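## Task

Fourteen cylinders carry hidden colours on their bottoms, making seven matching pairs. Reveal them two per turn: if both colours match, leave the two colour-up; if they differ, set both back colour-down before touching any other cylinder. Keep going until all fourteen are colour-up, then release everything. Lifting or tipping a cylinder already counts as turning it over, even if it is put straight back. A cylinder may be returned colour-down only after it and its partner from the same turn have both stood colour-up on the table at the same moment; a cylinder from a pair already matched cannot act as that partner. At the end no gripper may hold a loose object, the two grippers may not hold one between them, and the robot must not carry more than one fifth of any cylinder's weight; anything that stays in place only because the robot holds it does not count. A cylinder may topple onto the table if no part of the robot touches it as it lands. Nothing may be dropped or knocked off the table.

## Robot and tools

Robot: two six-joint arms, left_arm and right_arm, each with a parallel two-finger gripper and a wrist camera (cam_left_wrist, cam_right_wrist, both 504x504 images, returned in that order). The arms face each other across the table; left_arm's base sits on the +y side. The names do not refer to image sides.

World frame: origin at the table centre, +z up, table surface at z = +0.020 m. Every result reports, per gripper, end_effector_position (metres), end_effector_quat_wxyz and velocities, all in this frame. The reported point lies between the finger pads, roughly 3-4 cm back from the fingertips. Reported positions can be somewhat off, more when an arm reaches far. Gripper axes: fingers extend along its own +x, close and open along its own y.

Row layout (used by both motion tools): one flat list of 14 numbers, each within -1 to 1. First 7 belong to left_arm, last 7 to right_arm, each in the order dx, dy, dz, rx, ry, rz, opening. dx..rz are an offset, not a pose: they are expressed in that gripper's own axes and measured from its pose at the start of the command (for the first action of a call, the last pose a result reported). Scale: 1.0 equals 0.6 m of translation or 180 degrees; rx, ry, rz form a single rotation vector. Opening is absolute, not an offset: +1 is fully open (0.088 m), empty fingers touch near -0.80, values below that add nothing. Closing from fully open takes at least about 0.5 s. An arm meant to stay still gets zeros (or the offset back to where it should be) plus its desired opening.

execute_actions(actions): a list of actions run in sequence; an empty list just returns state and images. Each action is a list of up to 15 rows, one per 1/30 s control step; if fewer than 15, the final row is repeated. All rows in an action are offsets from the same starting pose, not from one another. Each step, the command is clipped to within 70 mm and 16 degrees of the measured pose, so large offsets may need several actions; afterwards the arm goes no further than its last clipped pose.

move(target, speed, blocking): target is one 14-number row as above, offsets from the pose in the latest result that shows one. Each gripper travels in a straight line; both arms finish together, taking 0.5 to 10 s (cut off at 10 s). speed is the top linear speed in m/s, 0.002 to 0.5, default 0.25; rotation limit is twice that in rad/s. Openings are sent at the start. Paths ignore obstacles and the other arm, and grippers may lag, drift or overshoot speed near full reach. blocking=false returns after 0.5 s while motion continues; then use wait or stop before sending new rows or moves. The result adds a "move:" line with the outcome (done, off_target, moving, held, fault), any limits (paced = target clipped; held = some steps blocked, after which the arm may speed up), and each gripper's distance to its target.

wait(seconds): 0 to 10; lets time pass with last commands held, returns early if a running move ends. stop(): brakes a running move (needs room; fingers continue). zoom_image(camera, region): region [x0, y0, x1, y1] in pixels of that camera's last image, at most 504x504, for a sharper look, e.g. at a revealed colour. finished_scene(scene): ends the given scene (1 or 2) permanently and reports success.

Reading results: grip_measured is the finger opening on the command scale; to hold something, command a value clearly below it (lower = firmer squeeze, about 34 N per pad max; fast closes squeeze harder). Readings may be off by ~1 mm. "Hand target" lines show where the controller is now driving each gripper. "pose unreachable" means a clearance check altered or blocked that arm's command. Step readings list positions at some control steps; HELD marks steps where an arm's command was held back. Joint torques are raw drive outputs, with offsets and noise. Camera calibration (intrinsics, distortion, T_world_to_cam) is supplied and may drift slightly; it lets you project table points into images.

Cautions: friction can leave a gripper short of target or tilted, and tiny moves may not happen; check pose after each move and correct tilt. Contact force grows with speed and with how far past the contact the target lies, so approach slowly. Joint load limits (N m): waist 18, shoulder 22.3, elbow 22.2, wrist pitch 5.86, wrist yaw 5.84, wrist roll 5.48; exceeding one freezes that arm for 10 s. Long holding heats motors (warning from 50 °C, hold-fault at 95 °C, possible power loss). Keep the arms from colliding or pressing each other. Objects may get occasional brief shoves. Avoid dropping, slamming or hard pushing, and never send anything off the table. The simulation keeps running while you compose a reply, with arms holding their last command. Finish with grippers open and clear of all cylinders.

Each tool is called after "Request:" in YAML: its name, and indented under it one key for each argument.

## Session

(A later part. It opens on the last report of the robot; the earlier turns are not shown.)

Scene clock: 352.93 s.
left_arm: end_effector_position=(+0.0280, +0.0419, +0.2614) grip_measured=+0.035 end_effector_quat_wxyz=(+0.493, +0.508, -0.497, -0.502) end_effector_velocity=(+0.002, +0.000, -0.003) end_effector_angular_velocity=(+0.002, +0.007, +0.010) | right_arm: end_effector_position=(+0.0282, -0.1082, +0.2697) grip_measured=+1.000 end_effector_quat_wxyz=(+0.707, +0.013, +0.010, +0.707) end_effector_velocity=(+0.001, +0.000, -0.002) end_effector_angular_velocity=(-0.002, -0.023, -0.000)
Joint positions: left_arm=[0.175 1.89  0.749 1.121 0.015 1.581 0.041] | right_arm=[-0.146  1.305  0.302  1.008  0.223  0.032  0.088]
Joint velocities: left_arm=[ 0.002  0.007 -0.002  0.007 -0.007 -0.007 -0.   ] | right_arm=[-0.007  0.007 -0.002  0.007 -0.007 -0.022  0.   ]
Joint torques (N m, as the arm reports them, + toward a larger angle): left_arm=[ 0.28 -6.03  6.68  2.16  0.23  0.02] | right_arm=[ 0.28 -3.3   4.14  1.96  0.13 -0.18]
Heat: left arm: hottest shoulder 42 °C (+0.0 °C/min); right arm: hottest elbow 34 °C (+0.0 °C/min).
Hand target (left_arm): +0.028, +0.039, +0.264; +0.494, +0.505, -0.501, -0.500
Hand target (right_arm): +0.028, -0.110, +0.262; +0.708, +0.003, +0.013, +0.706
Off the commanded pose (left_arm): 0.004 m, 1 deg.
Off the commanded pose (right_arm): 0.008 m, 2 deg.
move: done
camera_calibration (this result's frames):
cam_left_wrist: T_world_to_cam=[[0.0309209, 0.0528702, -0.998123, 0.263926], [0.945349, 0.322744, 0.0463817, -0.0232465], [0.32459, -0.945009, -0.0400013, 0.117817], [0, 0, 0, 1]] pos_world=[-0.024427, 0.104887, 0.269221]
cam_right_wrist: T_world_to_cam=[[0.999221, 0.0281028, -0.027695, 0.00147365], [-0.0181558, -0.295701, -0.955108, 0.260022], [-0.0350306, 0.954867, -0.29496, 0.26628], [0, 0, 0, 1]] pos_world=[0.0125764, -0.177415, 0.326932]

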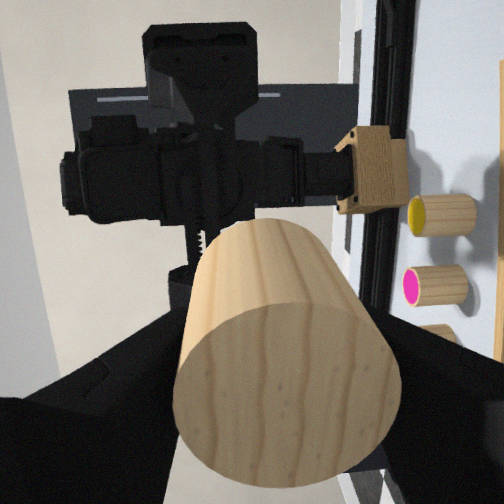

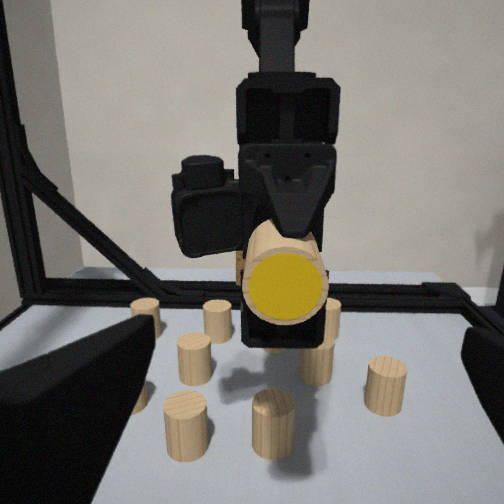

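Request:
move:
  target: [0,0,0,0,0,0,-0.4,0.18,0.007,-0.023,0,0,0,1]
  speed: 0.15

Request:
move:
  target: [0,0,0,0,0,0,-0.4,0,0,0,0,0,0,-0.4]

Request:
move:
  target: [0,0,0,0,0,0,1,0,0,0,0,0,0,-0.4]

Request:
move:
  target: [0,0,0,0,0,0,1,-0.135,0,0,0,0,0,-0.4]

Request:
move:
  target: [-0.236,-0.176,-0.212,0,0,-0.493,0.5,-0.32,0.01,-0.235,0,0.503,0,-0.4]
  speed: 0.4

Scene clock: 358.30 s.
left_arm: end_effector_position=(+0.0280, +0.0418, +0.2612) grip_measured=+0.033 end_effector_quat_wxyz=(+0.493, +0.508, -0.497, -0.502) end_effector_velocity=(-0.000, +0.001, -0.005) end_effector_angular_velocity=(+0.022, +0.008, +0.005) | right_arm: end_effector_position=(+0.0233, -0.0036, +0.2587) grip_measured=+1.000 end_effector_quat_wxyz=(+0.707, +0.015, +0.008, +0.707) end_effector_velocity=(-0.000, +0.002, -0.004) end_effector_angular_velocity=(-0.012, -0.009, +0.005)
Joint positions: left_arm=[0.175 1.892 0.749 1.122 0.015 1.581 0.041] | right_arm=[-0.206  1.767  0.67   1.107  0.163  0.031  0.088]
Joint velocities: left_arm=[-0.002 -0.002 -0.002 -0.022 -0.007 -0.007 -0.   ] | right_arm=[-0.002  0.012  0.007 -0.007 -0.007 -0.007  0.   ]
Joint torques (N m, as the arm reports them, + toward a larger angle): left_arm=[ 0.04 -6.79  5.53  1.71  0.01 -0.03] | right_arm=[-0.27 -5.87  6.56  1.58 -0.11  0.  ]
Heat: left arm: hottest shoulder 42 °C (+0.0 °C/min); right arm: hottest elbow 34 °C (+0.0 °C/min).
Hand target (left_arm): +0.028, +0.042, +0.262; +0.493, +0.508, -0.497, -0.502
Hand target (right_arm): +0.024, -0.000, +0.257; +0.707, +0.013, +0.010, +0.707
Off the commanded pose (left_arm): 0.000 m, 0 deg.
Off the commanded pose (right_arm): 0.004 m, 0 deg.
move: done
camera_calibration (this result's frames):
cam_left_wrist: T_world_to_cam=[[0.0309209, 0.0528702, -0.998123, 0.263719], [0.945349, 0.322744, 0.0463817, -0.023195], [0.32459, -0.945009, -0.0400013, 0.117679], [0, 0, 0, 1]] pos_world=[-0.0244246, 0.104751, 0.269007]
cam_right_wrist: T_world_to_cam=[[0.999227, 0.0278649, -0.0277362, 0.00309069], [-0.018451, -0.290602, -0.956666, 0.280809], [-0.0347176, 0.956438, -0.289863, 0.161675], [0, 0, 0, 1]] pos_world=[0.00770587, -0.073115, 0.31559]

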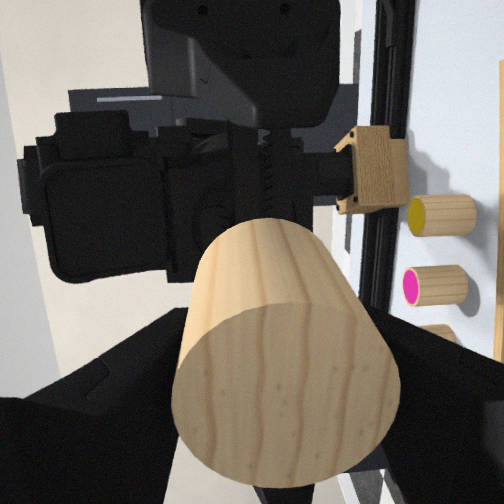

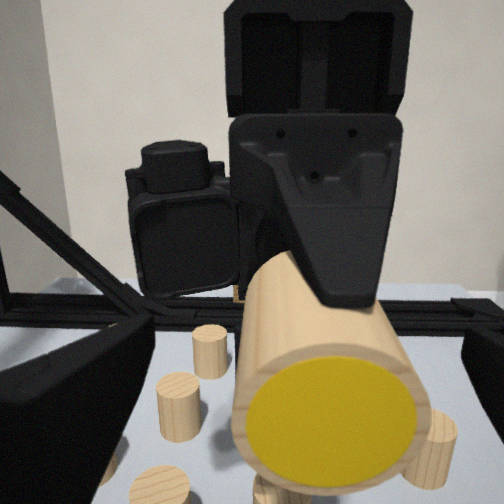

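Scene clock: 358.80 s.
left_arm: end_effector_position=(+0.0276, +0.0418, +0.2612) grip_measured=+0.033 end_effector_quat_wxyz=(+0.493, +0.508, -0.497, -0.503) end_effector_velocity=(-0.000, +0.002, -0.003) end_effector_angular_velocity=(+0.012, +0.022, +0.005) | right_arm: end_effector_position=(+0.0240, -0.0036, +0.2587) grip_measured=+0.025 end_effector_quat_wxyz=(+0.708, +0.015, +0.008, +0.706) end_effector_velocity=(-0.002, -0.000, -0.001) end_effector_angular_velocity=(-0.007, -0.023, +0.019)
Joint positions: left_arm=[0.174 1.892 0.749 1.122 0.016 1.58  0.041] | right_arm=[-0.208  1.767  0.67   1.107  0.165  0.031  0.04 ]
Joint velocities: left_arm=[-0.002 -0.002 -0.007 -0.007 -0.007 -0.022 -0.   ] | right_arm=[-0.002 -0.002 -0.002 -0.007 -0.022 -0.022 -0.   ]
Joint torques (N m, as the arm reports them, + toward a larger angle): left_arm=[ 0.15 -6.61  5.52  1.75 -0.03 -0.02] | right_arm=[ 0.15 -7.45  5.28  1.84 -0.03  0.  ]
Heat: left arm: hottest shoulder 42 °C (+0.0 °C/min); right arm: hottest elbow 34 °C (+0.0 °C/min).
Hand target (left_arm): +0.028, +0.042, +0.261; +0.493, +0.508, -0.496, -0.502
Hand target (right_arm): +0.023, -0.004, +0.259; +0.708, +0.015, +0.008, +0.706
Off the commanded pose (left_arm): 0.000 m, 0 deg.
Off the commanded pose (right_arm): 0.001 m, 0 deg.
move: done
camera_calibration (this result's frames):
cam_left_wrist: T_world_to_cam=[[0.0306048, 0.0528225, -0.998135, 0.263748], [0.945856, 0.321309, 0.0460059, -0.0225963], [0.323139, -0.9455, -0.0401289, 0.117924], [0, 0, 0, 1]] pos_world=[-0.0248051, 0.104826, 0.269027]
cam_right_wrist: T_world_to_cam=[[0.999289, 0.0255673, -0.0276965, 0.00237923], [-0.0190688, -0.290921, -0.956557, 0.280744], [-0.0325141, 0.956405, -0.290227, 0.161663], [0, 0, 0, 1]] pos_world=[0.00823221, -0.0730017, 0.315532]

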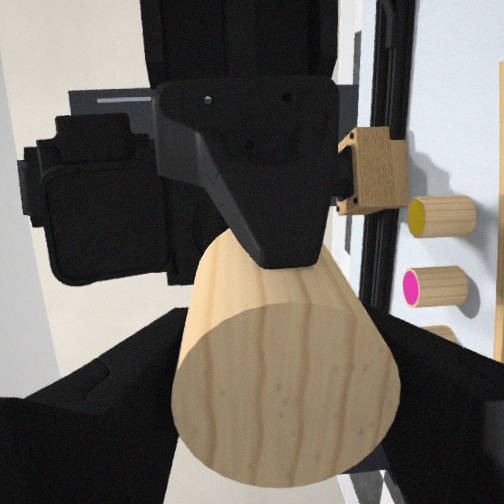

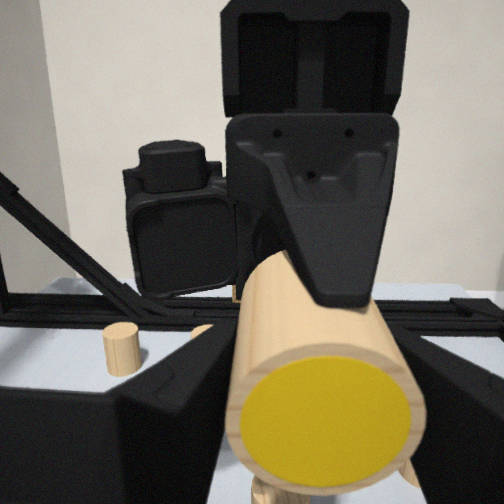

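Scene clock: 359.50 s.
left_arm: end_effector_position=(+0.0276, +0.0418, +0.2612) grip_measured=+1.000 end_effector_quat_wxyz=(+0.493, +0.508, -0.497, -0.503) end_effector_velocity=(-0.000, +0.002, -0.003) end_effector_angular_velocity=(+0.012, +0.037, +0.006) | right_arm: end_effector_position=(+0.0240, -0.0036, +0.2587) grip_measured=+0.025 end_effector_quat_wxyz=(+0.708, +0.015, +0.008, +0.706) end_effector_velocity=(-0.000, +0.000, +0.000) end_effector_angular_velocity=(-0.002, +0.007, +0.005)
Joint positions: left_arm=[0.174 1.892 0.749 1.122 0.016 1.58  0.088] | right_arm=[-0.208  1.767  0.67   1.107  0.165  0.031  0.04 ]
Joint velocities: left_arm=[-0.002 -0.002 -0.007 -0.007 -0.007 -0.037  0.   ] | right_arm=[-0.002 -0.002  0.002 -0.007 -0.007  0.007 -0.   ]
Joint torques (N m, as the arm reports them, + toward a larger angle): left_arm=[-0.11 -6.63  5.49  1.76  0.03 -0.04] | right_arm=[ 0.03 -7.4   5.24  1.84  0.   -0.01]
Heat: left arm: hottest shoulder 42 °C (+0.0 °C/min); right arm: hottest elbow 34 °C (+0.0 °C/min).
Hand target (left_arm): +0.028, +0.042, +0.261; +0.493, +0.508, -0.497, -0.503
Hand target (right_arm): +0.024, -0.004, +0.259; +0.708, +0.015, +0.008, +0.706
Off the commanded pose (left_arm): 0.000 m, 0 deg.
Off the commanded pose (right_arm): 0.000 m, 0 deg.
move: done
camera_calibration (this result's frames):
cam_left_wrist: T_world_to_cam=[[0.0306048, 0.0528225, -0.998135, 0.263748], [0.945856, 0.321309, 0.0460059, -0.0225963], [0.323139, -0.9455, -0.0401289, 0.117924], [0, 0, 0, 1]] pos_world=[-0.0248051, 0.104826, 0.269027]
cam_right_wrist: T_world_to_cam=[[0.999289, 0.0255673, -0.0276965, 0.00237923], [-0.0190688, -0.290921, -0.956557, 0.280744], [-0.0325141, 0.956405, -0.290227, 0.161663], [0, 0, 0, 1]] pos_world=[0.00823221, -0.0730017, 0.315532]

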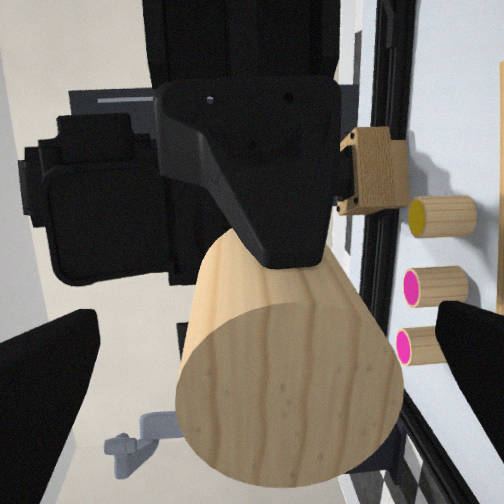

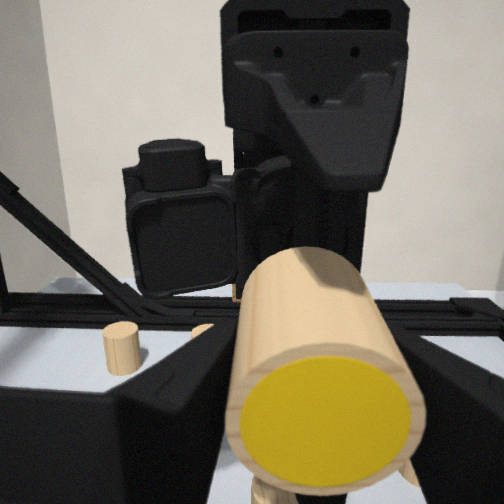

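Scene clock: 360.43 s.
left_arm: end_effector_position=(+0.0276, +0.0418, +0.2612) grip_measured=+1.000 end_effector_quat_wxyz=(+0.493, +0.508, -0.497, -0.503) end_effector_velocity=(-0.000, +0.002, -0.003) end_effector_angular_velocity=(+0.012, +0.007, +0.005) | right_arm: end_effector_position=(+0.0236, -0.0814, +0.2589) grip_measured=+0.025 end_effector_quat_wxyz=(+0.708, +0.016, +0.008, +0.706) end_effector_velocity=(+0.001, -0.004, -0.000) end_effector_angular_velocity=(-0.002, -0.022, -0.005)
Joint positions: left_arm=[0.174 1.892 0.749 1.122 0.016 1.58  0.088] | right_arm=[-0.152  1.498  0.372  1.139  0.219  0.031  0.04 ]
Joint velocities: left_arm=[-0.002 -0.002 -0.007 -0.007 -0.007 -0.007  0.   ] | right_arm=[ 0.002 -0.017 -0.012 -0.007  0.007 -0.022 -0.   ]
Joint torques (N m, as the arm reports them, + toward a larger angle): left_arm=[-0.05 -6.65  5.42  1.76  0.01 -0.02] | right_arm=[ 0.5  -6.3   3.57  1.74  0.16 -0.01]
Heat: left arm: hottest shoulder 42 °C (+1.0 °C/min); right arm: hottest elbow 34 °C (+0.0 °C/min).
Hand target (left_arm): +0.028, +0.042, +0.261; +0.493, +0.508, -0.497, -0.503
Hand target (right_arm): +0.024, -0.085, +0.258; +0.708, +0.015, +0.008, +0.706
Off the commanded pose (left_arm): 0.000 m, 0 deg.
Off the commanded pose (right_arm): 0.003 m, 0 deg.
move: done
camera_calibration (this result's frames):
cam_left_wrist: T_world_to_cam=[[0.0306048, 0.0528225, -0.998135, 0.263748], [0.945856, 0.321309, 0.0460059, -0.0225963], [0.323139, -0.9455, -0.0401289, 0.117924], [0, 0, 0, 1]] pos_world=[-0.0248051, 0.104826, 0.269027]
cam_right_wrist: T_world_to_cam=[[0.999238, 0.0264038, -0.0287388, 0.00505922], [-0.0199073, -0.288538, -0.957261, 0.258693], [-0.0335676, 0.957104, -0.287793, 0.23562], [0, 0, 0, 1]] pos_world=[0.00800369, -0.151004, 0.315592]

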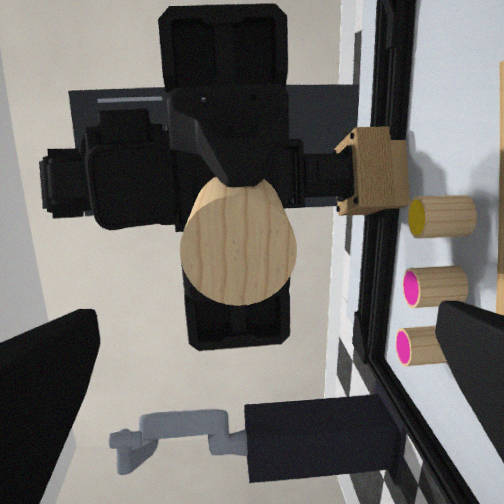

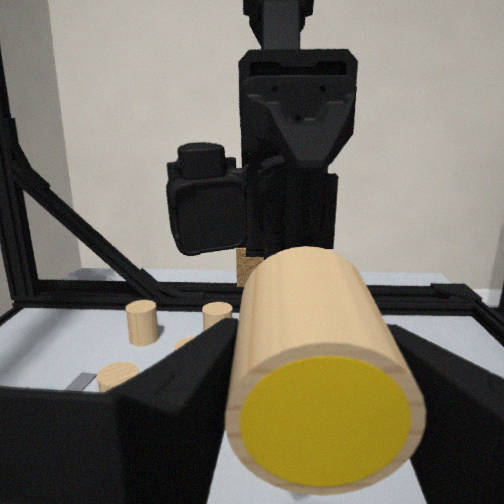

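Scene clock: 362.93 s.
left_arm: end_effector_position=(+0.1528, +0.1865, +0.1601) grip_measured=+0.500 end_effector_quat_wxyz=(+0.006, +0.708, +0.000, -0.706) end_effector_velocity=(-0.003, +0.002, +0.003) end_effector_angular_velocity=(+0.023, +0.001, -0.015) | right_arm: end_effector_position=(+0.0143, -0.2738, +0.1143) grip_measured=+0.025 end_effector_quat_wxyz=(+0.497, -0.493, +0.505, +0.505) end_effector_velocity=(+0.002, -0.006, -0.002) end_effector_angular_velocity=(-0.032, -0.002, +0.000)
Joint positions: left_arm=[ 0.531  1.946  1.382 -0.997 -0.     1.936  0.064] | right_arm=[-0.074  1.35   0.644 -0.854 -0.02   0.298  0.04 ]
Joint velocities: left_arm=[-0.007  0.002  0.017 -0.037 -0.007  0.007  0.   ] | right_arm=[-0.007  0.007 -0.002 -0.022 -0.007 -0.007 -0.   ]
Joint torques (N m, as the arm reports them, + toward a larger angle): left_arm=[ 0.19 -6.29  6.69 -0.04 -0.18  0.09] | right_arm=[-0.22 -3.    6.48 -0.01 -0.12  0.07]
Heat: left arm: hottest shoulder 42 °C (+1.0 °C/min); right arm: hottest elbow 34 °C (+0.0 °C/min).
Hand target (left_arm): +0.155, +0.186, +0.160; +0.004, +0.710, +0.002, -0.704
Hand target (right_arm): +0.014, -0.271, +0.116; +0.497, -0.490, +0.508, +0.505
Off the commanded pose (left_arm): 0.003 m, 1 deg.
Off the commanded pose (right_arm): 0.003 m, 1 deg.
move: done
camera_calibration (this result's frames):
cam_left_wrist: T_world_to_cam=[[0.012252, 0.999636, 0.0240187, -0.186048], [0.94558, -0.0193938, 0.324812, -0.163933], [0.325159, 0.018732, -0.945474, 0.17507], [0, 0, 0, 1]] pos_world=[0.100365, 0.179522, 0.22324]
cam_right_wrist: T_world_to_cam=[[0.998707, 0.00118304, -0.0508286, 0.0109015], [0.0162062, -0.954988, 0.2962, -0.26161], [-0.0481904, -0.296641, -0.953773, 0.110873], [0, 0, 0, 1]] pos_world=[-0.00130471, -0.216958, 0.183791]

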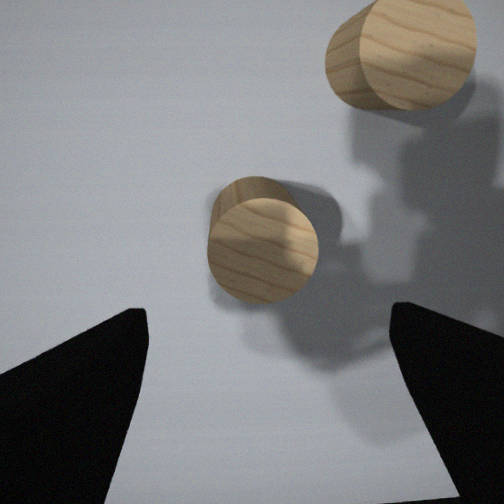

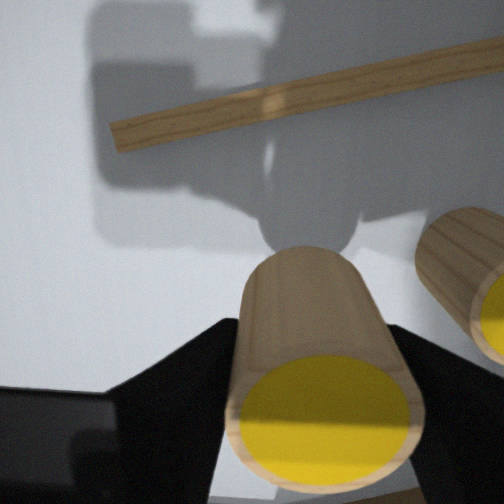

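Request:
move:
  target: [0.148,-0.003,0,0,0,0,0.5,0.074,0.002,0,0,0.002,-0.005,-0.4]
  speed: 0.1

Request:
move:
  target: [0,0,0,0,0,0,-0.4,0,0,0,0,0,0,0.4]

Request:
move:
  target: [-0.15,0,0,0,0,0,-0.4,-0.15,0,0,0,0,0,0.4]

Request:
move:
  target: [-0.18,0.248,0.207,0,0,0.503,-0.4,-0.168,-0.023,0.27,0,-0.497,0,1]
  speed: 0.4

Scene clock: 367.03 s.
left_arm: end_effector_position=(+0.1533, +0.1860, +0.0751) grip_measured=+0.500 end_effector_quat_wxyz=(+0.009, +0.710, -0.002, -0.705) end_effector_velocity=(-0.003, +0.001, +0.000) end_effector_angular_velocity=(+0.004, +0.010, +0.005) | right_arm: end_effector_position=(+0.0109, -0.2696, +0.0738) grip_measured=+0.025 end_effector_quat_wxyz=(+0.500, -0.493, +0.501, +0.507) end_effector_velocity=(-0.002, -0.004, -0.002) end_effector_angular_velocity=(-0.023, +0.016, -0.009)
Joint positions: left_arm=[ 0.532  2.09   1.218 -0.681 -0.001  1.936  0.063] | right_arm=[-0.056  1.478  0.555 -0.632 -0.01   0.313  0.04 ]
Joint velocities: left_arm=[-0.002 -0.002 -0.002 -0.007  0.007 -0.007 -0.   ] | right_arm=[-0.002  0.007 -0.002 -0.007 -0.022  0.007 -0.001]
Joint torques (N m, as the arm reports them, + toward a larger angle): left_arm=[ 0.27 -6.66  4.56  0.39  0.07  0.07] | right_arm=[ 0.26 -3.53  3.13  0.33  0.09  0.15]
Heat: left arm: hottest shoulder 42 °C (+1.0 °C/min); right arm: hottest elbow 34 °C (+0.0 °C/min).
Hand target (left_arm): +0.153, +0.188, +0.071; +0.006, +0.708, +0.000, -0.706
Hand target (right_arm): +0.012, -0.274, +0.070; +0.499, -0.498, +0.503, +0.500
Off the commanded pose (left_arm): 0.004 m, 0 deg.
Off the commanded pose (right_arm): 0.006 m, 1 deg.
move: done
camera_calibration (this result's frames):
cam_left_wrist: T_world_to_cam=[[0.0114149, 0.9998, 0.0163917, -0.182921], [0.944474, -0.0161638, 0.328188, -0.137504], [0.328388, 0.0117353, -0.94447, 0.0952573], [0, 0, 0, 1]] pos_world=[0.100675, 0.179544, 0.138093]
cam_right_wrist: T_world_to_cam=[[0.999035, 0.0048859, -0.0436535, 0.0127885], [0.0172791, -0.957388, 0.288287, -0.245669], [-0.0403848, -0.288763, -0.956548, 0.0755924], [0, 0, 0, 1]] pos_world=[-0.00547844, -0.213435, 0.143689]

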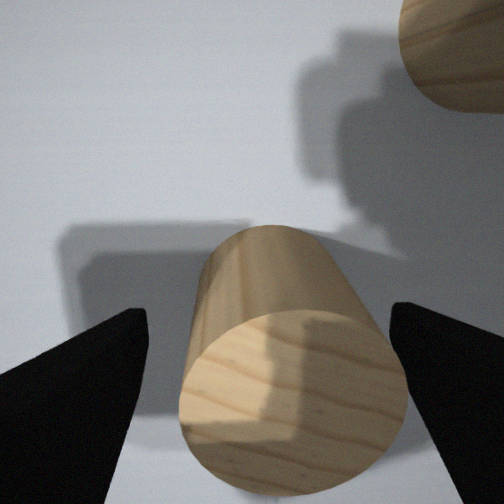

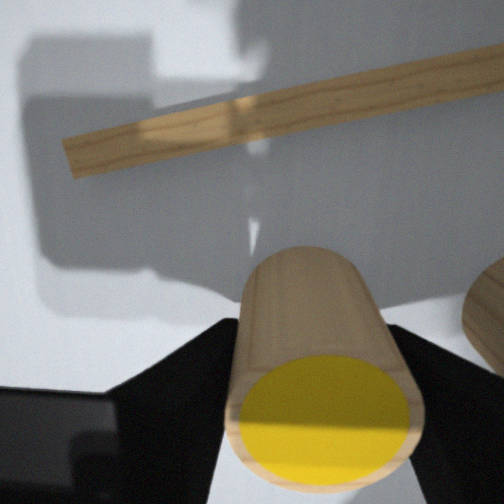

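Scene clock: 367.70 s.
left_arm: end_effector_position=(+0.1533, +0.1859, +0.0751) grip_measured=+0.035 end_effector_quat_wxyz=(+0.009, +0.710, -0.003, -0.705) end_effector_velocity=(+0.000, +0.002, +0.002) end_effector_angular_velocity=(+0.010, -0.019, +0.000) | right_arm: end_effector_position=(+0.0108, -0.2695, +0.0738) grip_measured=+0.398 end_effector_quat_wxyz=(+0.500, -0.493, +0.501, +0.507) end_effector_velocity=(+0.000, -0.002, -0.000) end_effector_angular_velocity=(-0.009, +0.005, +0.005)
Joint positions: left_arm=[ 0.532  2.09   1.218 -0.681 -0.     1.937  0.041] | right_arm=[-0.056  1.478  0.555 -0.632 -0.01   0.313  0.059]
Joint velocities: left_arm=[-0.007 -0.007 -0.002 -0.007 -0.022 -0.007 -0.   ] | right_arm=[-0.002 -0.002 -0.002 -0.007 -0.007 -0.007  0.   ]
Joint torques (N m, as the arm reports them, + toward a larger angle): left_arm=[ 0.04 -7.36  5.08  0.21  0.02  0.01] | right_arm=[ 0.07 -4.35  4.46  0.14  0.   -0.01]
Heat: left arm: hottest shoulder 42 °C (+1.0 °C/min); right arm: hottest elbow 34 °C (+0.0 °C/min).
Hand target (left_arm): +0.153, +0.186, +0.075; +0.009, +0.710, -0.002, -0.704
Hand target (right_arm): +0.011, -0.270, +0.074; +0.500, -0.493, +0.501, +0.507
Off the commanded pose (left_arm): 0.000 m, 0 deg.
Off the commanded pose (right_arm): 0.000 m, 0 deg.
move: done
camera_calibration (this result's frames):
cam_left_wrist: T_world_to_cam=[[0.0118041, 0.99981, 0.0155441, -0.182743], [0.94449, -0.0162526, 0.328137, -0.137497], [0.328327, 0.0108079, -0.944502, 0.0954437], [0, 0, 0, 1]] pos_world=[0.100685, 0.179442, 0.138105]
cam_right_wrist: T_world_to_cam=[[0.99903, 0.00490177, -0.0437688, 0.0128266], [0.0173129, -0.957493, 0.287937, -0.245596], [-0.0404969, -0.288416, -0.956649, 0.0757178], [0, 0, 0, 1]] pos_world=[-0.00549582, -0.213381, 0.143713]

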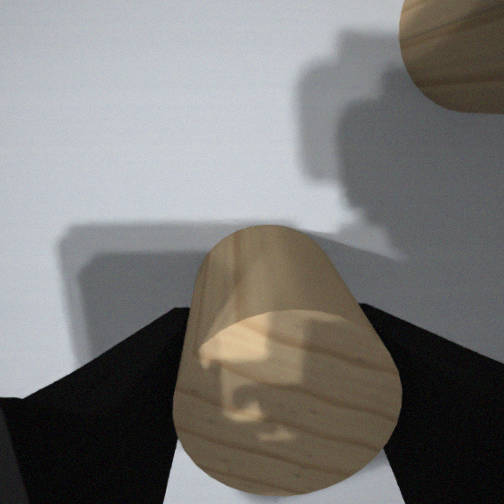

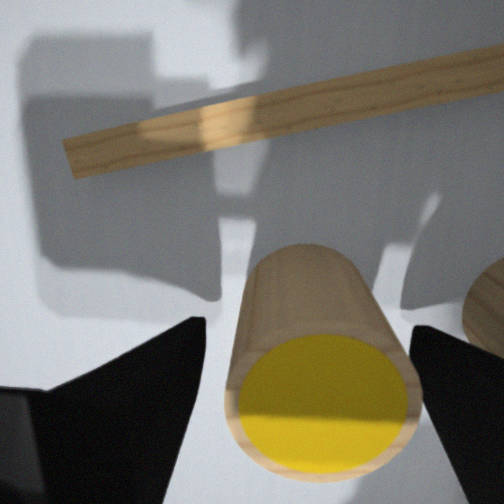

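Scene clock: 368.63 s.
left_arm: end_effector_position=(+0.1517, +0.1899, +0.1588) grip_measured=+0.034 end_effector_quat_wxyz=(+0.004, +0.707, +0.003, -0.707) end_effector_velocity=(+0.001, +0.003, -0.001) end_effector_angular_velocity=(+0.014, -0.002, +0.024) | right_arm: end_effector_position=(+0.0125, -0.2732, +0.1594) grip_measured=+0.400 end_effector_quat_wxyz=(+0.498, -0.497, +0.504, +0.501) end_effector_velocity=(-0.001, -0.003, +0.003) end_effector_angular_velocity=(-0.009, +0.005, -0.005)
Joint positions: left_arm=[ 0.532  1.941  1.37  -0.999 -0.     1.936  0.041] | right_arm=[-0.058  1.29   0.792 -1.072 -0.01   0.313  0.059]
Joint velocities: left_arm=[ 0.002  0.002 -0.002 -0.007 -0.007 -0.022 -0.   ] | right_arm=[ 0.002 -0.007  0.007 -0.022 -0.007  0.007 -0.   ]
Joint torques (N m, as the arm reports them, + toward a larger angle): left_arm=[-0.14 -8.18  6.9  -0.03  0.07 -0.05] | right_arm=[-0.21 -4.42  6.79 -0.05  0.   -0.16]
Heat: left arm: hottest shoulder 42 °C (+1.0 °C/min); right arm: hottest elbow 34 °C (+0.0 °C/min).
Hand target (left_arm): +0.152, +0.187, +0.165; +0.009, +0.710, -0.002, -0.705
Hand target (right_arm): +0.012, -0.270, +0.164; +0.500, -0.493, +0.501, +0.507
Off the commanded pose (left_arm): 0.007 m, 1 deg.
Off the commanded pose (right_arm): 0.005 m, 1 deg.
move: done
camera_calibration (this result's frames):
cam_left_wrist: T_world_to_cam=[[0.0115796, 0.999416, 0.032141, -0.190625], [0.946634, -0.0213108, 0.321605, -0.161712], [0.322103, 0.0267017, -0.946328, 0.173212], [0, 0, 0, 1]] pos_world=[0.0994976, 0.182442, 0.22205]
cam_right_wrist: T_world_to_cam=[[0.99924, 0.00198426, -0.0389209, 0.0133862], [0.0136783, -0.953025, 0.302584, -0.274806], [-0.0364922, -0.302887, -0.952328, 0.151889], [0, 0, 0, 1]] pos_world=[-0.00407436, -0.215918, 0.228321]

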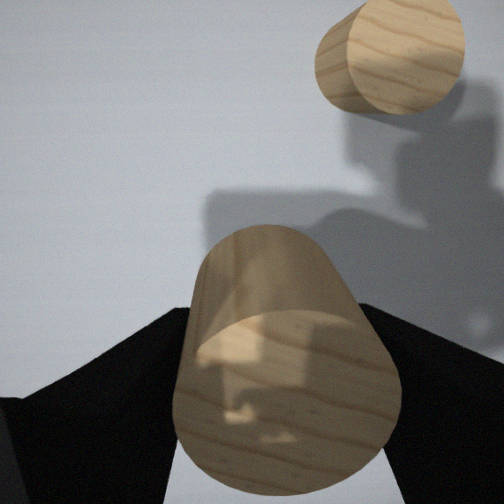

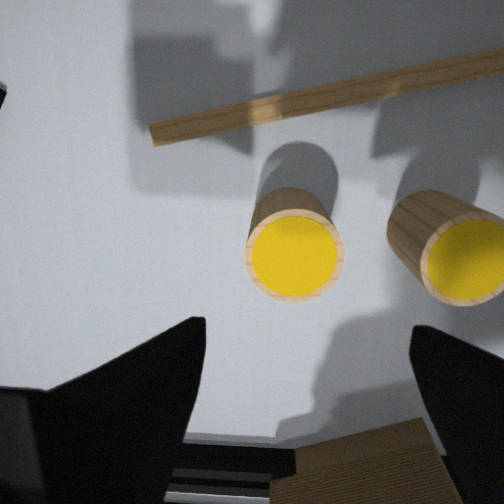

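Scene clock: 371.27 s.
left_arm: end_effector_position=(+0.0284, +0.0435, +0.2644) grip_measured=+0.034 end_effector_quat_wxyz=(+0.498, +0.501, -0.501, -0.500) end_effector_velocity=(+0.002, -0.000, -0.005) end_effector_angular_velocity=(+0.007, +0.022, +0.020) | right_arm: end_effector_position=(+0.0257, -0.1098, +0.2677) grip_measured=+1.000 end_effector_quat_wxyz=(+0.706, +0.013, +0.008, +0.708) end_effector_velocity=(-0.002, +0.000, +0.001) end_effector_angular_velocity=(+0.012, -0.005, +0.019)
Joint positions: left_arm=[0.178 1.89  0.741 1.147 0.022 1.575 0.041] | right_arm=[-0.137  1.312  0.293  1.026  0.228  0.028  0.088]
Joint velocities: left_arm=[-0.002  0.012 -0.002  0.007 -0.022 -0.022 -0.   ] | right_arm=[-0.002  0.007 -0.002  0.022 -0.022 -0.007  0.   ]
Joint torques (N m, as the arm reports them, + toward a larger angle): left_arm=[-0.25 -6.03  6.57  2.1  -0.18 -0.11] | right_arm=[-0.21 -3.18  4.04  1.97 -0.09 -0.16]
Heat: left arm: hottest shoulder 42 °C (+0.0 °C/min); right arm: hottest elbow 34 °C (+0.0 °C/min).
Hand target (left_arm): +0.028, +0.041, +0.267; +0.502, +0.499, -0.502, -0.497
Hand target (right_arm): +0.027, -0.111, +0.260; +0.706, +0.002, +0.011, +0.709
Off the commanded pose (left_arm): 0.004 m, 1 deg.
Off the commanded pose (right_arm): 0.008 m, 2 deg.
move: done
camera_calibration (this result's frames):
cam_left_wrist: T_world_to_cam=[[0.0260491, 0.0340847, -0.999079, 0.268046], [0.946885, 0.319596, 0.0355917, -0.021272], [0.320515, -0.946941, -0.0239491, 0.115298], [0, 0, 0, 1]] pos_world=[-0.0237951, 0.106843, 0.271318]
cam_right_wrist: T_world_to_cam=[[0.999158, 0.0330843, -0.0242837, 0.0035142], [-0.0134926, -0.294004, -0.955709, 0.257783], [-0.0387585, 0.955231, -0.29331, 0.266797], [0, 0, 0, 1]] pos_world=[0.0103076, -0.17918, 0.324705]

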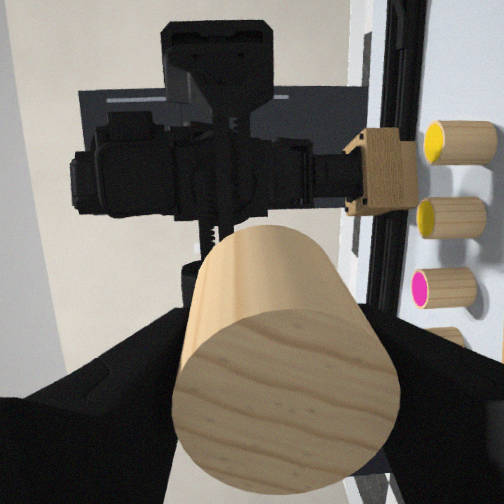

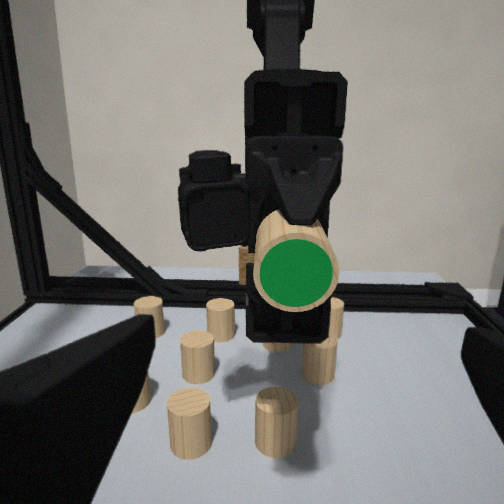

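Request:
move:
  target: [0,0,0,0,0,0,-0.4,0.185,-0.002,-0.014,0,0,0,1]
  speed: 0.15

Request:
move:
  target: [0,0,0,0,0,0,-0.4,0,0,0,0,0,0,-0.4]

Request:
move:
  target: [0,0,0,0,0,0,1,0,0,0,0,0,0,-0.4]

Request:
move:
  target: [0,0,0,0,0,0,1,-0.135,0,0,0,0,0,-0.4]

Request:
move:
  target: [-0.322,-0.177,-0.093,0,0,-0.497,0.5,-0.325,0.145,-0.245,0,0.503,0,-0.4]
  speed: 0.4

Scene clock: 375.60 s.
left_arm: end_effector_position=(+0.0284, +0.0434, +0.2642) grip_measured=+0.033 end_effector_quat_wxyz=(+0.498, +0.501, -0.501, -0.500) end_effector_velocity=(-0.002, +0.000, -0.004) end_effector_angular_velocity=(+0.012, +0.008, -0.010) | right_arm: end_effector_position=(+0.0257, -0.0023, +0.2620) grip_measured=+1.000 end_effector_quat_wxyz=(+0.706, +0.014, +0.006, +0.708) end_effector_velocity=(+0.004, +0.003, +0.002) end_effector_angular_velocity=(+0.002, -0.022, -0.015)
Joint positions: left_arm=[0.178 1.891 0.741 1.148 0.022 1.575 0.041] | right_arm=[-0.217  1.759  0.678  1.094  0.147  0.028  0.088]
Joint velocities: left_arm=[-0.002  0.002 -0.002 -0.007  0.007 -0.007 -0.   ] | right_arm=[-0.007  0.002  0.012 -0.007  0.007 -0.022  0.   ]
Joint torques (N m, as the arm reports them, + toward a larger angle): left_arm=[ 0.03 -6.76  5.4   1.7   0.01 -0.05] | right_arm=[-0.28 -6.08  6.7   1.63 -0.11  0.  ]
Heat: left arm: hottest shoulder 42 °C (+0.0 °C/min); right arm: hottest elbow 34 °C (+0.0 °C/min).
Hand target (left_arm): +0.028, +0.044, +0.265; +0.498, +0.501, -0.501, -0.500
Hand target (right_arm): +0.026, +0.001, +0.260; +0.705, +0.013, +0.008, +0.709
Off the commanded pose (left_arm): 0.000 m, 0 deg.
Off the commanded pose (right_arm): 0.004 m, 0 deg.
move: done
camera_calibration (this result's frames):
cam_left_wrist: T_world_to_cam=[[0.0260368, 0.0340947, -0.999079, 0.267836], [0.946763, 0.319958, 0.0355923, -0.0212907], [0.320877, -0.946818, -0.0239489, 0.11513], [0, 0, 0, 1]] pos_world=[-0.0237591, 0.106688, 0.271105]
cam_right_wrist: T_world_to_cam=[[0.999162, 0.0331983, -0.023936, -0.000236715], [-0.0133207, -0.289212, -0.957172, 0.284381], [-0.0386991, 0.956689, -0.288528, 0.161196], [0, 0, 0, 1]] pos_world=[0.0102628, -0.0719603, 0.318706]

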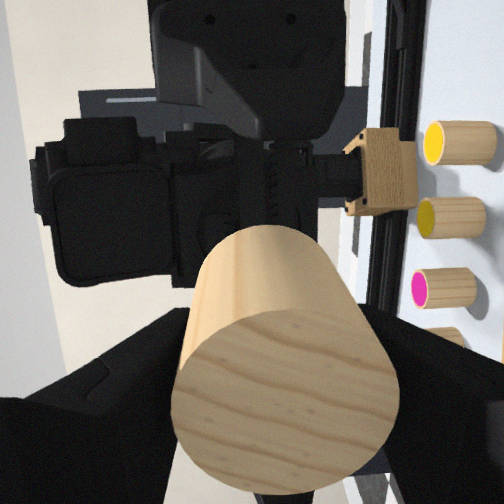

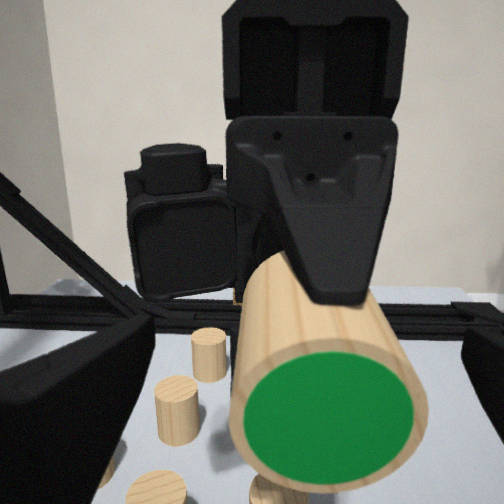

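Scene clock: 376.10 s.
left_arm: end_effector_position=(+0.0281, +0.0434, +0.2642) grip_measured=+0.033 end_effector_quat_wxyz=(+0.498, +0.501, -0.501, -0.500) end_effector_velocity=(-0.002, +0.001, -0.005) end_effector_angular_velocity=(+0.022, +0.008, -0.010) | right_arm: end_effector_position=(+0.0260, -0.0022, +0.2622) grip_measured=+0.025 end_effector_quat_wxyz=(+0.706, +0.015, +0.006, +0.708) end_effector_velocity=(-0.002, -0.001, -0.001) end_effector_angular_velocity=(-0.007, -0.009, +0.019)
Joint positions: left_arm=[0.177 1.891 0.741 1.148 0.023 1.575 0.041] | right_arm=[-0.218  1.759  0.678  1.094  0.148  0.028  0.04 ]
Joint velocities: left_arm=[-0.002 -0.002 -0.002 -0.022  0.007 -0.007  0.   ] | right_arm=[-0.002 -0.002 -0.002 -0.007 -0.022 -0.007 -0.   ]
Joint torques (N m, as the arm reports them, + toward a larger angle): left_arm=[-0.07 -6.7   5.43  1.72  0.   -0.05] | right_arm=[ 0.04 -7.45  5.35  1.85 -0.01 -0.01]
Heat: left arm: hottest shoulder 42 °C (+0.0 °C/min); right arm: hottest elbow 34 °C (+0.0 °C/min).
Hand target (left_arm): +0.028, +0.043, +0.264; +0.498, +0.501, -0.501, -0.500
Hand target (right_arm): +0.026, -0.002, +0.262; +0.706, +0.015, +0.006, +0.708
Off the commanded pose (left_arm): 0.000 m, 0 deg.
Off the commanded pose (right_arm): 0.000 m, 0 deg.
move: done
camera_calibration (this result's frames):
cam_left_wrist: T_world_to_cam=[[0.0260744, 0.0340648, -0.999079, 0.267844], [0.947129, 0.318874, 0.035591, -0.0209722], [0.319793, -0.947185, -0.0239493, 0.11527], [0, 0, 0, 1]] pos_world=[-0.023983, 0.106745, 0.271105]
cam_right_wrist: T_world_to_cam=[[0.999198, 0.0320639, -0.02399, -0.000501894], [-0.0137149, -0.288837, -0.95728, 0.28459], [-0.0376233, 0.956841, -0.288166, 0.161043], [0, 0, 0, 1]] pos_world=[0.0104636, -0.0718759, 0.318827]

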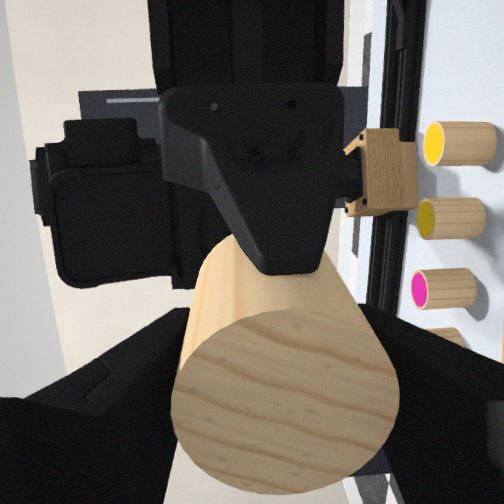

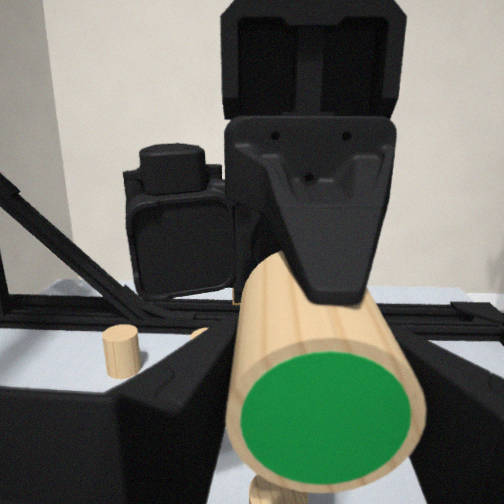

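Scene clock: 376.80 s.
left_arm: end_effector_position=(+0.0281, +0.0434, +0.2642) grip_measured=+1.000 end_effector_quat_wxyz=(+0.498, +0.501, -0.501, -0.500) end_effector_velocity=(-0.000, +0.000, -0.000) end_effector_angular_velocity=(-0.002, +0.007, +0.015) | right_arm: end_effector_position=(+0.0260, -0.0022, +0.2622) grip_measured=+0.025 end_effector_quat_wxyz=(+0.706, +0.015, +0.006, +0.708) end_effector_velocity=(-0.002, -0.001, -0.001) end_effector_angular_velocity=(-0.007, -0.009, +0.019)
Joint positions: left_arm=[0.177 1.891 0.741 1.148 0.023 1.575 0.088] | right_arm=[-0.218  1.759  0.678  1.094  0.148  0.028  0.04 ]
Joint velocities: left_arm=[-0.007  0.002 -0.002  0.007 -0.022 -0.007  0.   ] | right_arm=[-0.002 -0.002 -0.002 -0.007 -0.022 -0.007 -0.   ]
Joint torques (N m, as the arm reports them, + toward a larger angle): left_arm=[ 0.04 -6.7   5.46  1.74  0.01 -0.04] | right_arm=[ 0.07 -7.51  5.36  1.84  0.01 -0.01]
Heat: left arm: hottest shoulder 42 °C (+0.0 °C/min); right arm: hottest elbow 34 °C (+0.0 °C/min).
Hand target (left_arm): +0.028, +0.043, +0.264; +0.498, +0.501, -0.501, -0.500
Hand target (right_arm): +0.026, -0.002, +0.262; +0.706, +0.015, +0.006, +0.708
Off the commanded pose (left_arm): 0.000 m, 0 deg.
Off the commanded pose (right_arm): 0.000 m, 0 deg.
move: done
camera_calibration (this result's frames):
cam_left_wrist: T_world_to_cam=[[0.0260744, 0.0340648, -0.999079, 0.267844], [0.947129, 0.318874, 0.035591, -0.0209722], [0.319793, -0.947185, -0.0239493, 0.11527], [0, 0, 0, 1]] pos_world=[-0.023983, 0.106745, 0.271105]
cam_right_wrist: T_world_to_cam=[[0.999198, 0.0320639, -0.02399, -0.000501894], [-0.0137149, -0.288837, -0.95728, 0.28459], [-0.0376233, 0.956841, -0.288166, 0.161043], [0, 0, 0, 1]] pos_world=[0.0104636, -0.0718759, 0.318827]

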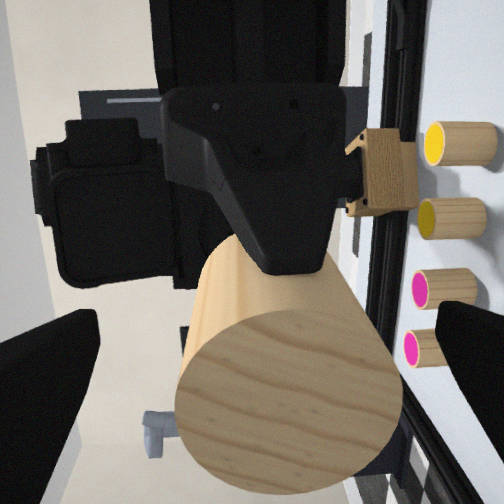

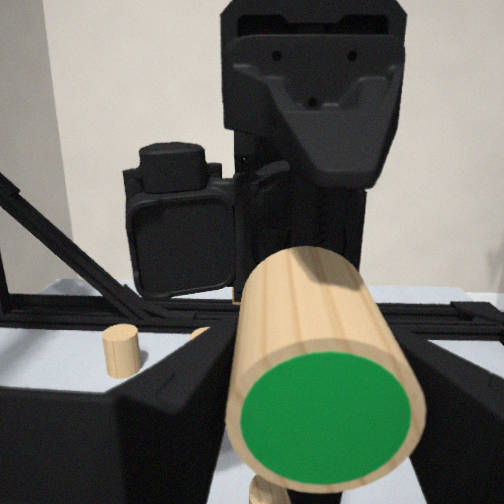

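Scene clock: 377.73 s.
left_arm: end_effector_position=(+0.0281, +0.0435, +0.2639) grip_measured=+1.000 end_effector_quat_wxyz=(+0.498, +0.501, -0.501, -0.500) end_effector_velocity=(-0.000, +0.001, -0.002) end_effector_angular_velocity=(+0.017, +0.022, +0.005) | right_arm: end_effector_position=(+0.0263, -0.0800, +0.2622) grip_measured=+0.025 end_effector_quat_wxyz=(+0.706, +0.016, +0.006, +0.708) end_effector_velocity=(+0.001, -0.003, -0.000) end_effector_angular_velocity=(-0.002, -0.008, +0.005)
Joint positions: left_arm=[0.177 1.891 0.741 1.148 0.023 1.575 0.088] | right_arm=[-0.169  1.486  0.379  1.121  0.197  0.028  0.04 ]
Joint velocities: left_arm=[-0.002 -0.007 -0.002 -0.022 -0.007 -0.022  0.   ] | right_arm=[-0.002 -0.017 -0.012 -0.007 -0.007 -0.007 -0.   ]
Joint torques (N m, as the arm reports them, + toward a larger angle): left_arm=[-0.09 -6.55  5.36  1.73  0.   -0.02] | right_arm=[ 0.19 -6.16  3.71  1.75  0.11 -0.01]
Heat: left arm: hottest shoulder 42 °C (+0.0 °C/min); right arm: hottest elbow 34 °C (+0.0 °C/min).
Hand target (left_arm): +0.028, +0.043, +0.264; +0.498, +0.501, -0.501, -0.500
Hand target (right_arm): +0.026, -0.083, +0.261; +0.706, +0.014, +0.007, +0.708
Off the commanded pose (left_arm): 0.000 m, 0 deg.
Off the commanded pose (right_arm): 0.003 m, 0 deg.
move: done
camera_calibration (this result's frames):
cam_left_wrist: T_world_to_cam=[[0.0260588, 0.0348269, -0.999054, 0.267487], [0.947129, 0.318847, 0.0358194, -0.021037], [0.319792, -0.947166, -0.0246768, 0.115508], [0, 0, 0, 1]] pos_world=[-0.023984, 0.106797, 0.270838]
cam_right_wrist: T_world_to_cam=[[0.99916, 0.0325017, -0.0249611, 0.0019216], [-0.0146007, -0.286794, -0.957881, 0.262494], [-0.0382915, 0.957441, -0.286078, 0.234998], [0, 0, 0, 1]] pos_world=[0.010911, -0.149777, 0.318713]

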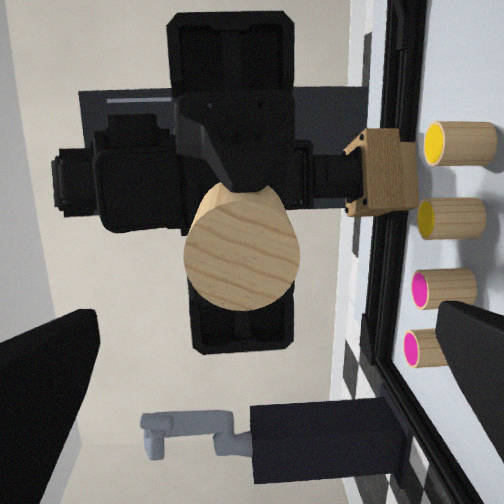

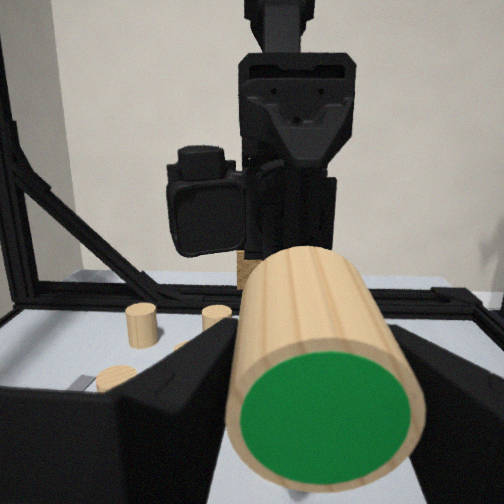

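Scene clock: 380.23 s.
left_arm: end_effector_position=(+0.0818, +0.2377, +0.1581) grip_measured=+0.500 end_effector_quat_wxyz=(+0.006, +0.706, -0.002, -0.709) end_effector_velocity=(-0.000, +0.003, -0.000) end_effector_angular_velocity=(+0.023, -0.002, +0.020) | right_arm: end_effector_position=(-0.0608, -0.2743, +0.1137) grip_measured=+0.025 end_effector_quat_wxyz=(+0.497, -0.493, +0.503, +0.507) end_effector_velocity=(-0.002, -0.003, -0.001) end_effector_angular_velocity=(-0.023, +0.011, +0.010)
Joint positions: left_arm=[ 0.37   1.698  1.057 -0.918  0.006  1.778  0.064] | right_arm=[ 0.259  1.486  0.753 -0.818 -0.013  0.627  0.04 ]
Joint velocities: left_arm=[-0.002  0.007  0.007 -0.022 -0.007 -0.022 -0.   ] | right_arm=[ 0.002  0.007  0.002 -0.007 -0.022 -0.007 -0.   ]
Joint torques (N m, as the arm reports them, + toward a larger angle): left_arm=[ 0.16 -4.76  6.61  0.   -0.14  0.12] | right_arm=[ 0.34 -3.94  6.48 -0.04 -0.01  0.17]
Heat: left arm: hottest shoulder 41 °C (-1.0 °C/min); right arm: hottest elbow 34 °C (+0.0 °C/min).
Hand target (left_arm): +0.084, +0.236, +0.158; +0.005, +0.708, -0.001, -0.706
Hand target (right_arm): -0.063, -0.273, +0.114; +0.496, -0.492, +0.506, +0.506
Off the commanded pose (left_arm): 0.003 m, 1 deg.
Off the commanded pose (right_arm): 0.004 m, 1 deg.
move: done
camera_calibration (this result's frames):
cam_left_wrist: T_world_to_cam=[[0.0159312, 0.999663, 0.0204759, -0.236088], [0.947994, -0.0216121, 0.317553, -0.0936948], [0.317888, 0.014352, -0.94802, 0.19731], [0, 0, 0, 1]] pos_world=[0.0298607, 0.231152, 0.221641]
cam_right_wrist: T_world_to_cam=[[0.99871, 0.0051674, -0.0505073, 0.0869702], [0.0197396, -0.956059, 0.292508, -0.260408], [-0.0467764, -0.293128, -0.954928, 0.107692], [0, 0, 0, 1]] pos_world=[-0.0766803, -0.217847, 0.183403]

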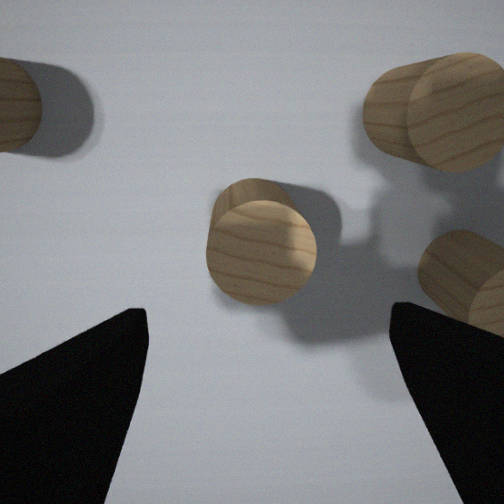

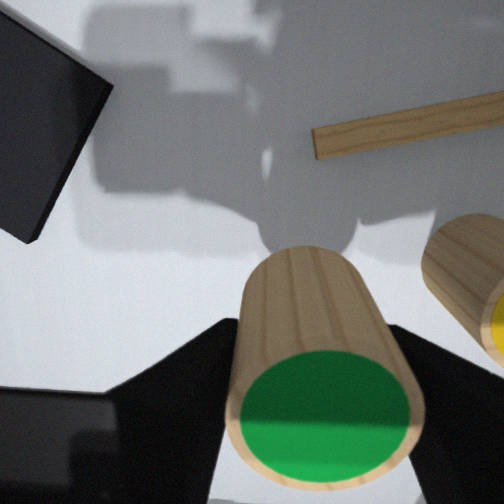

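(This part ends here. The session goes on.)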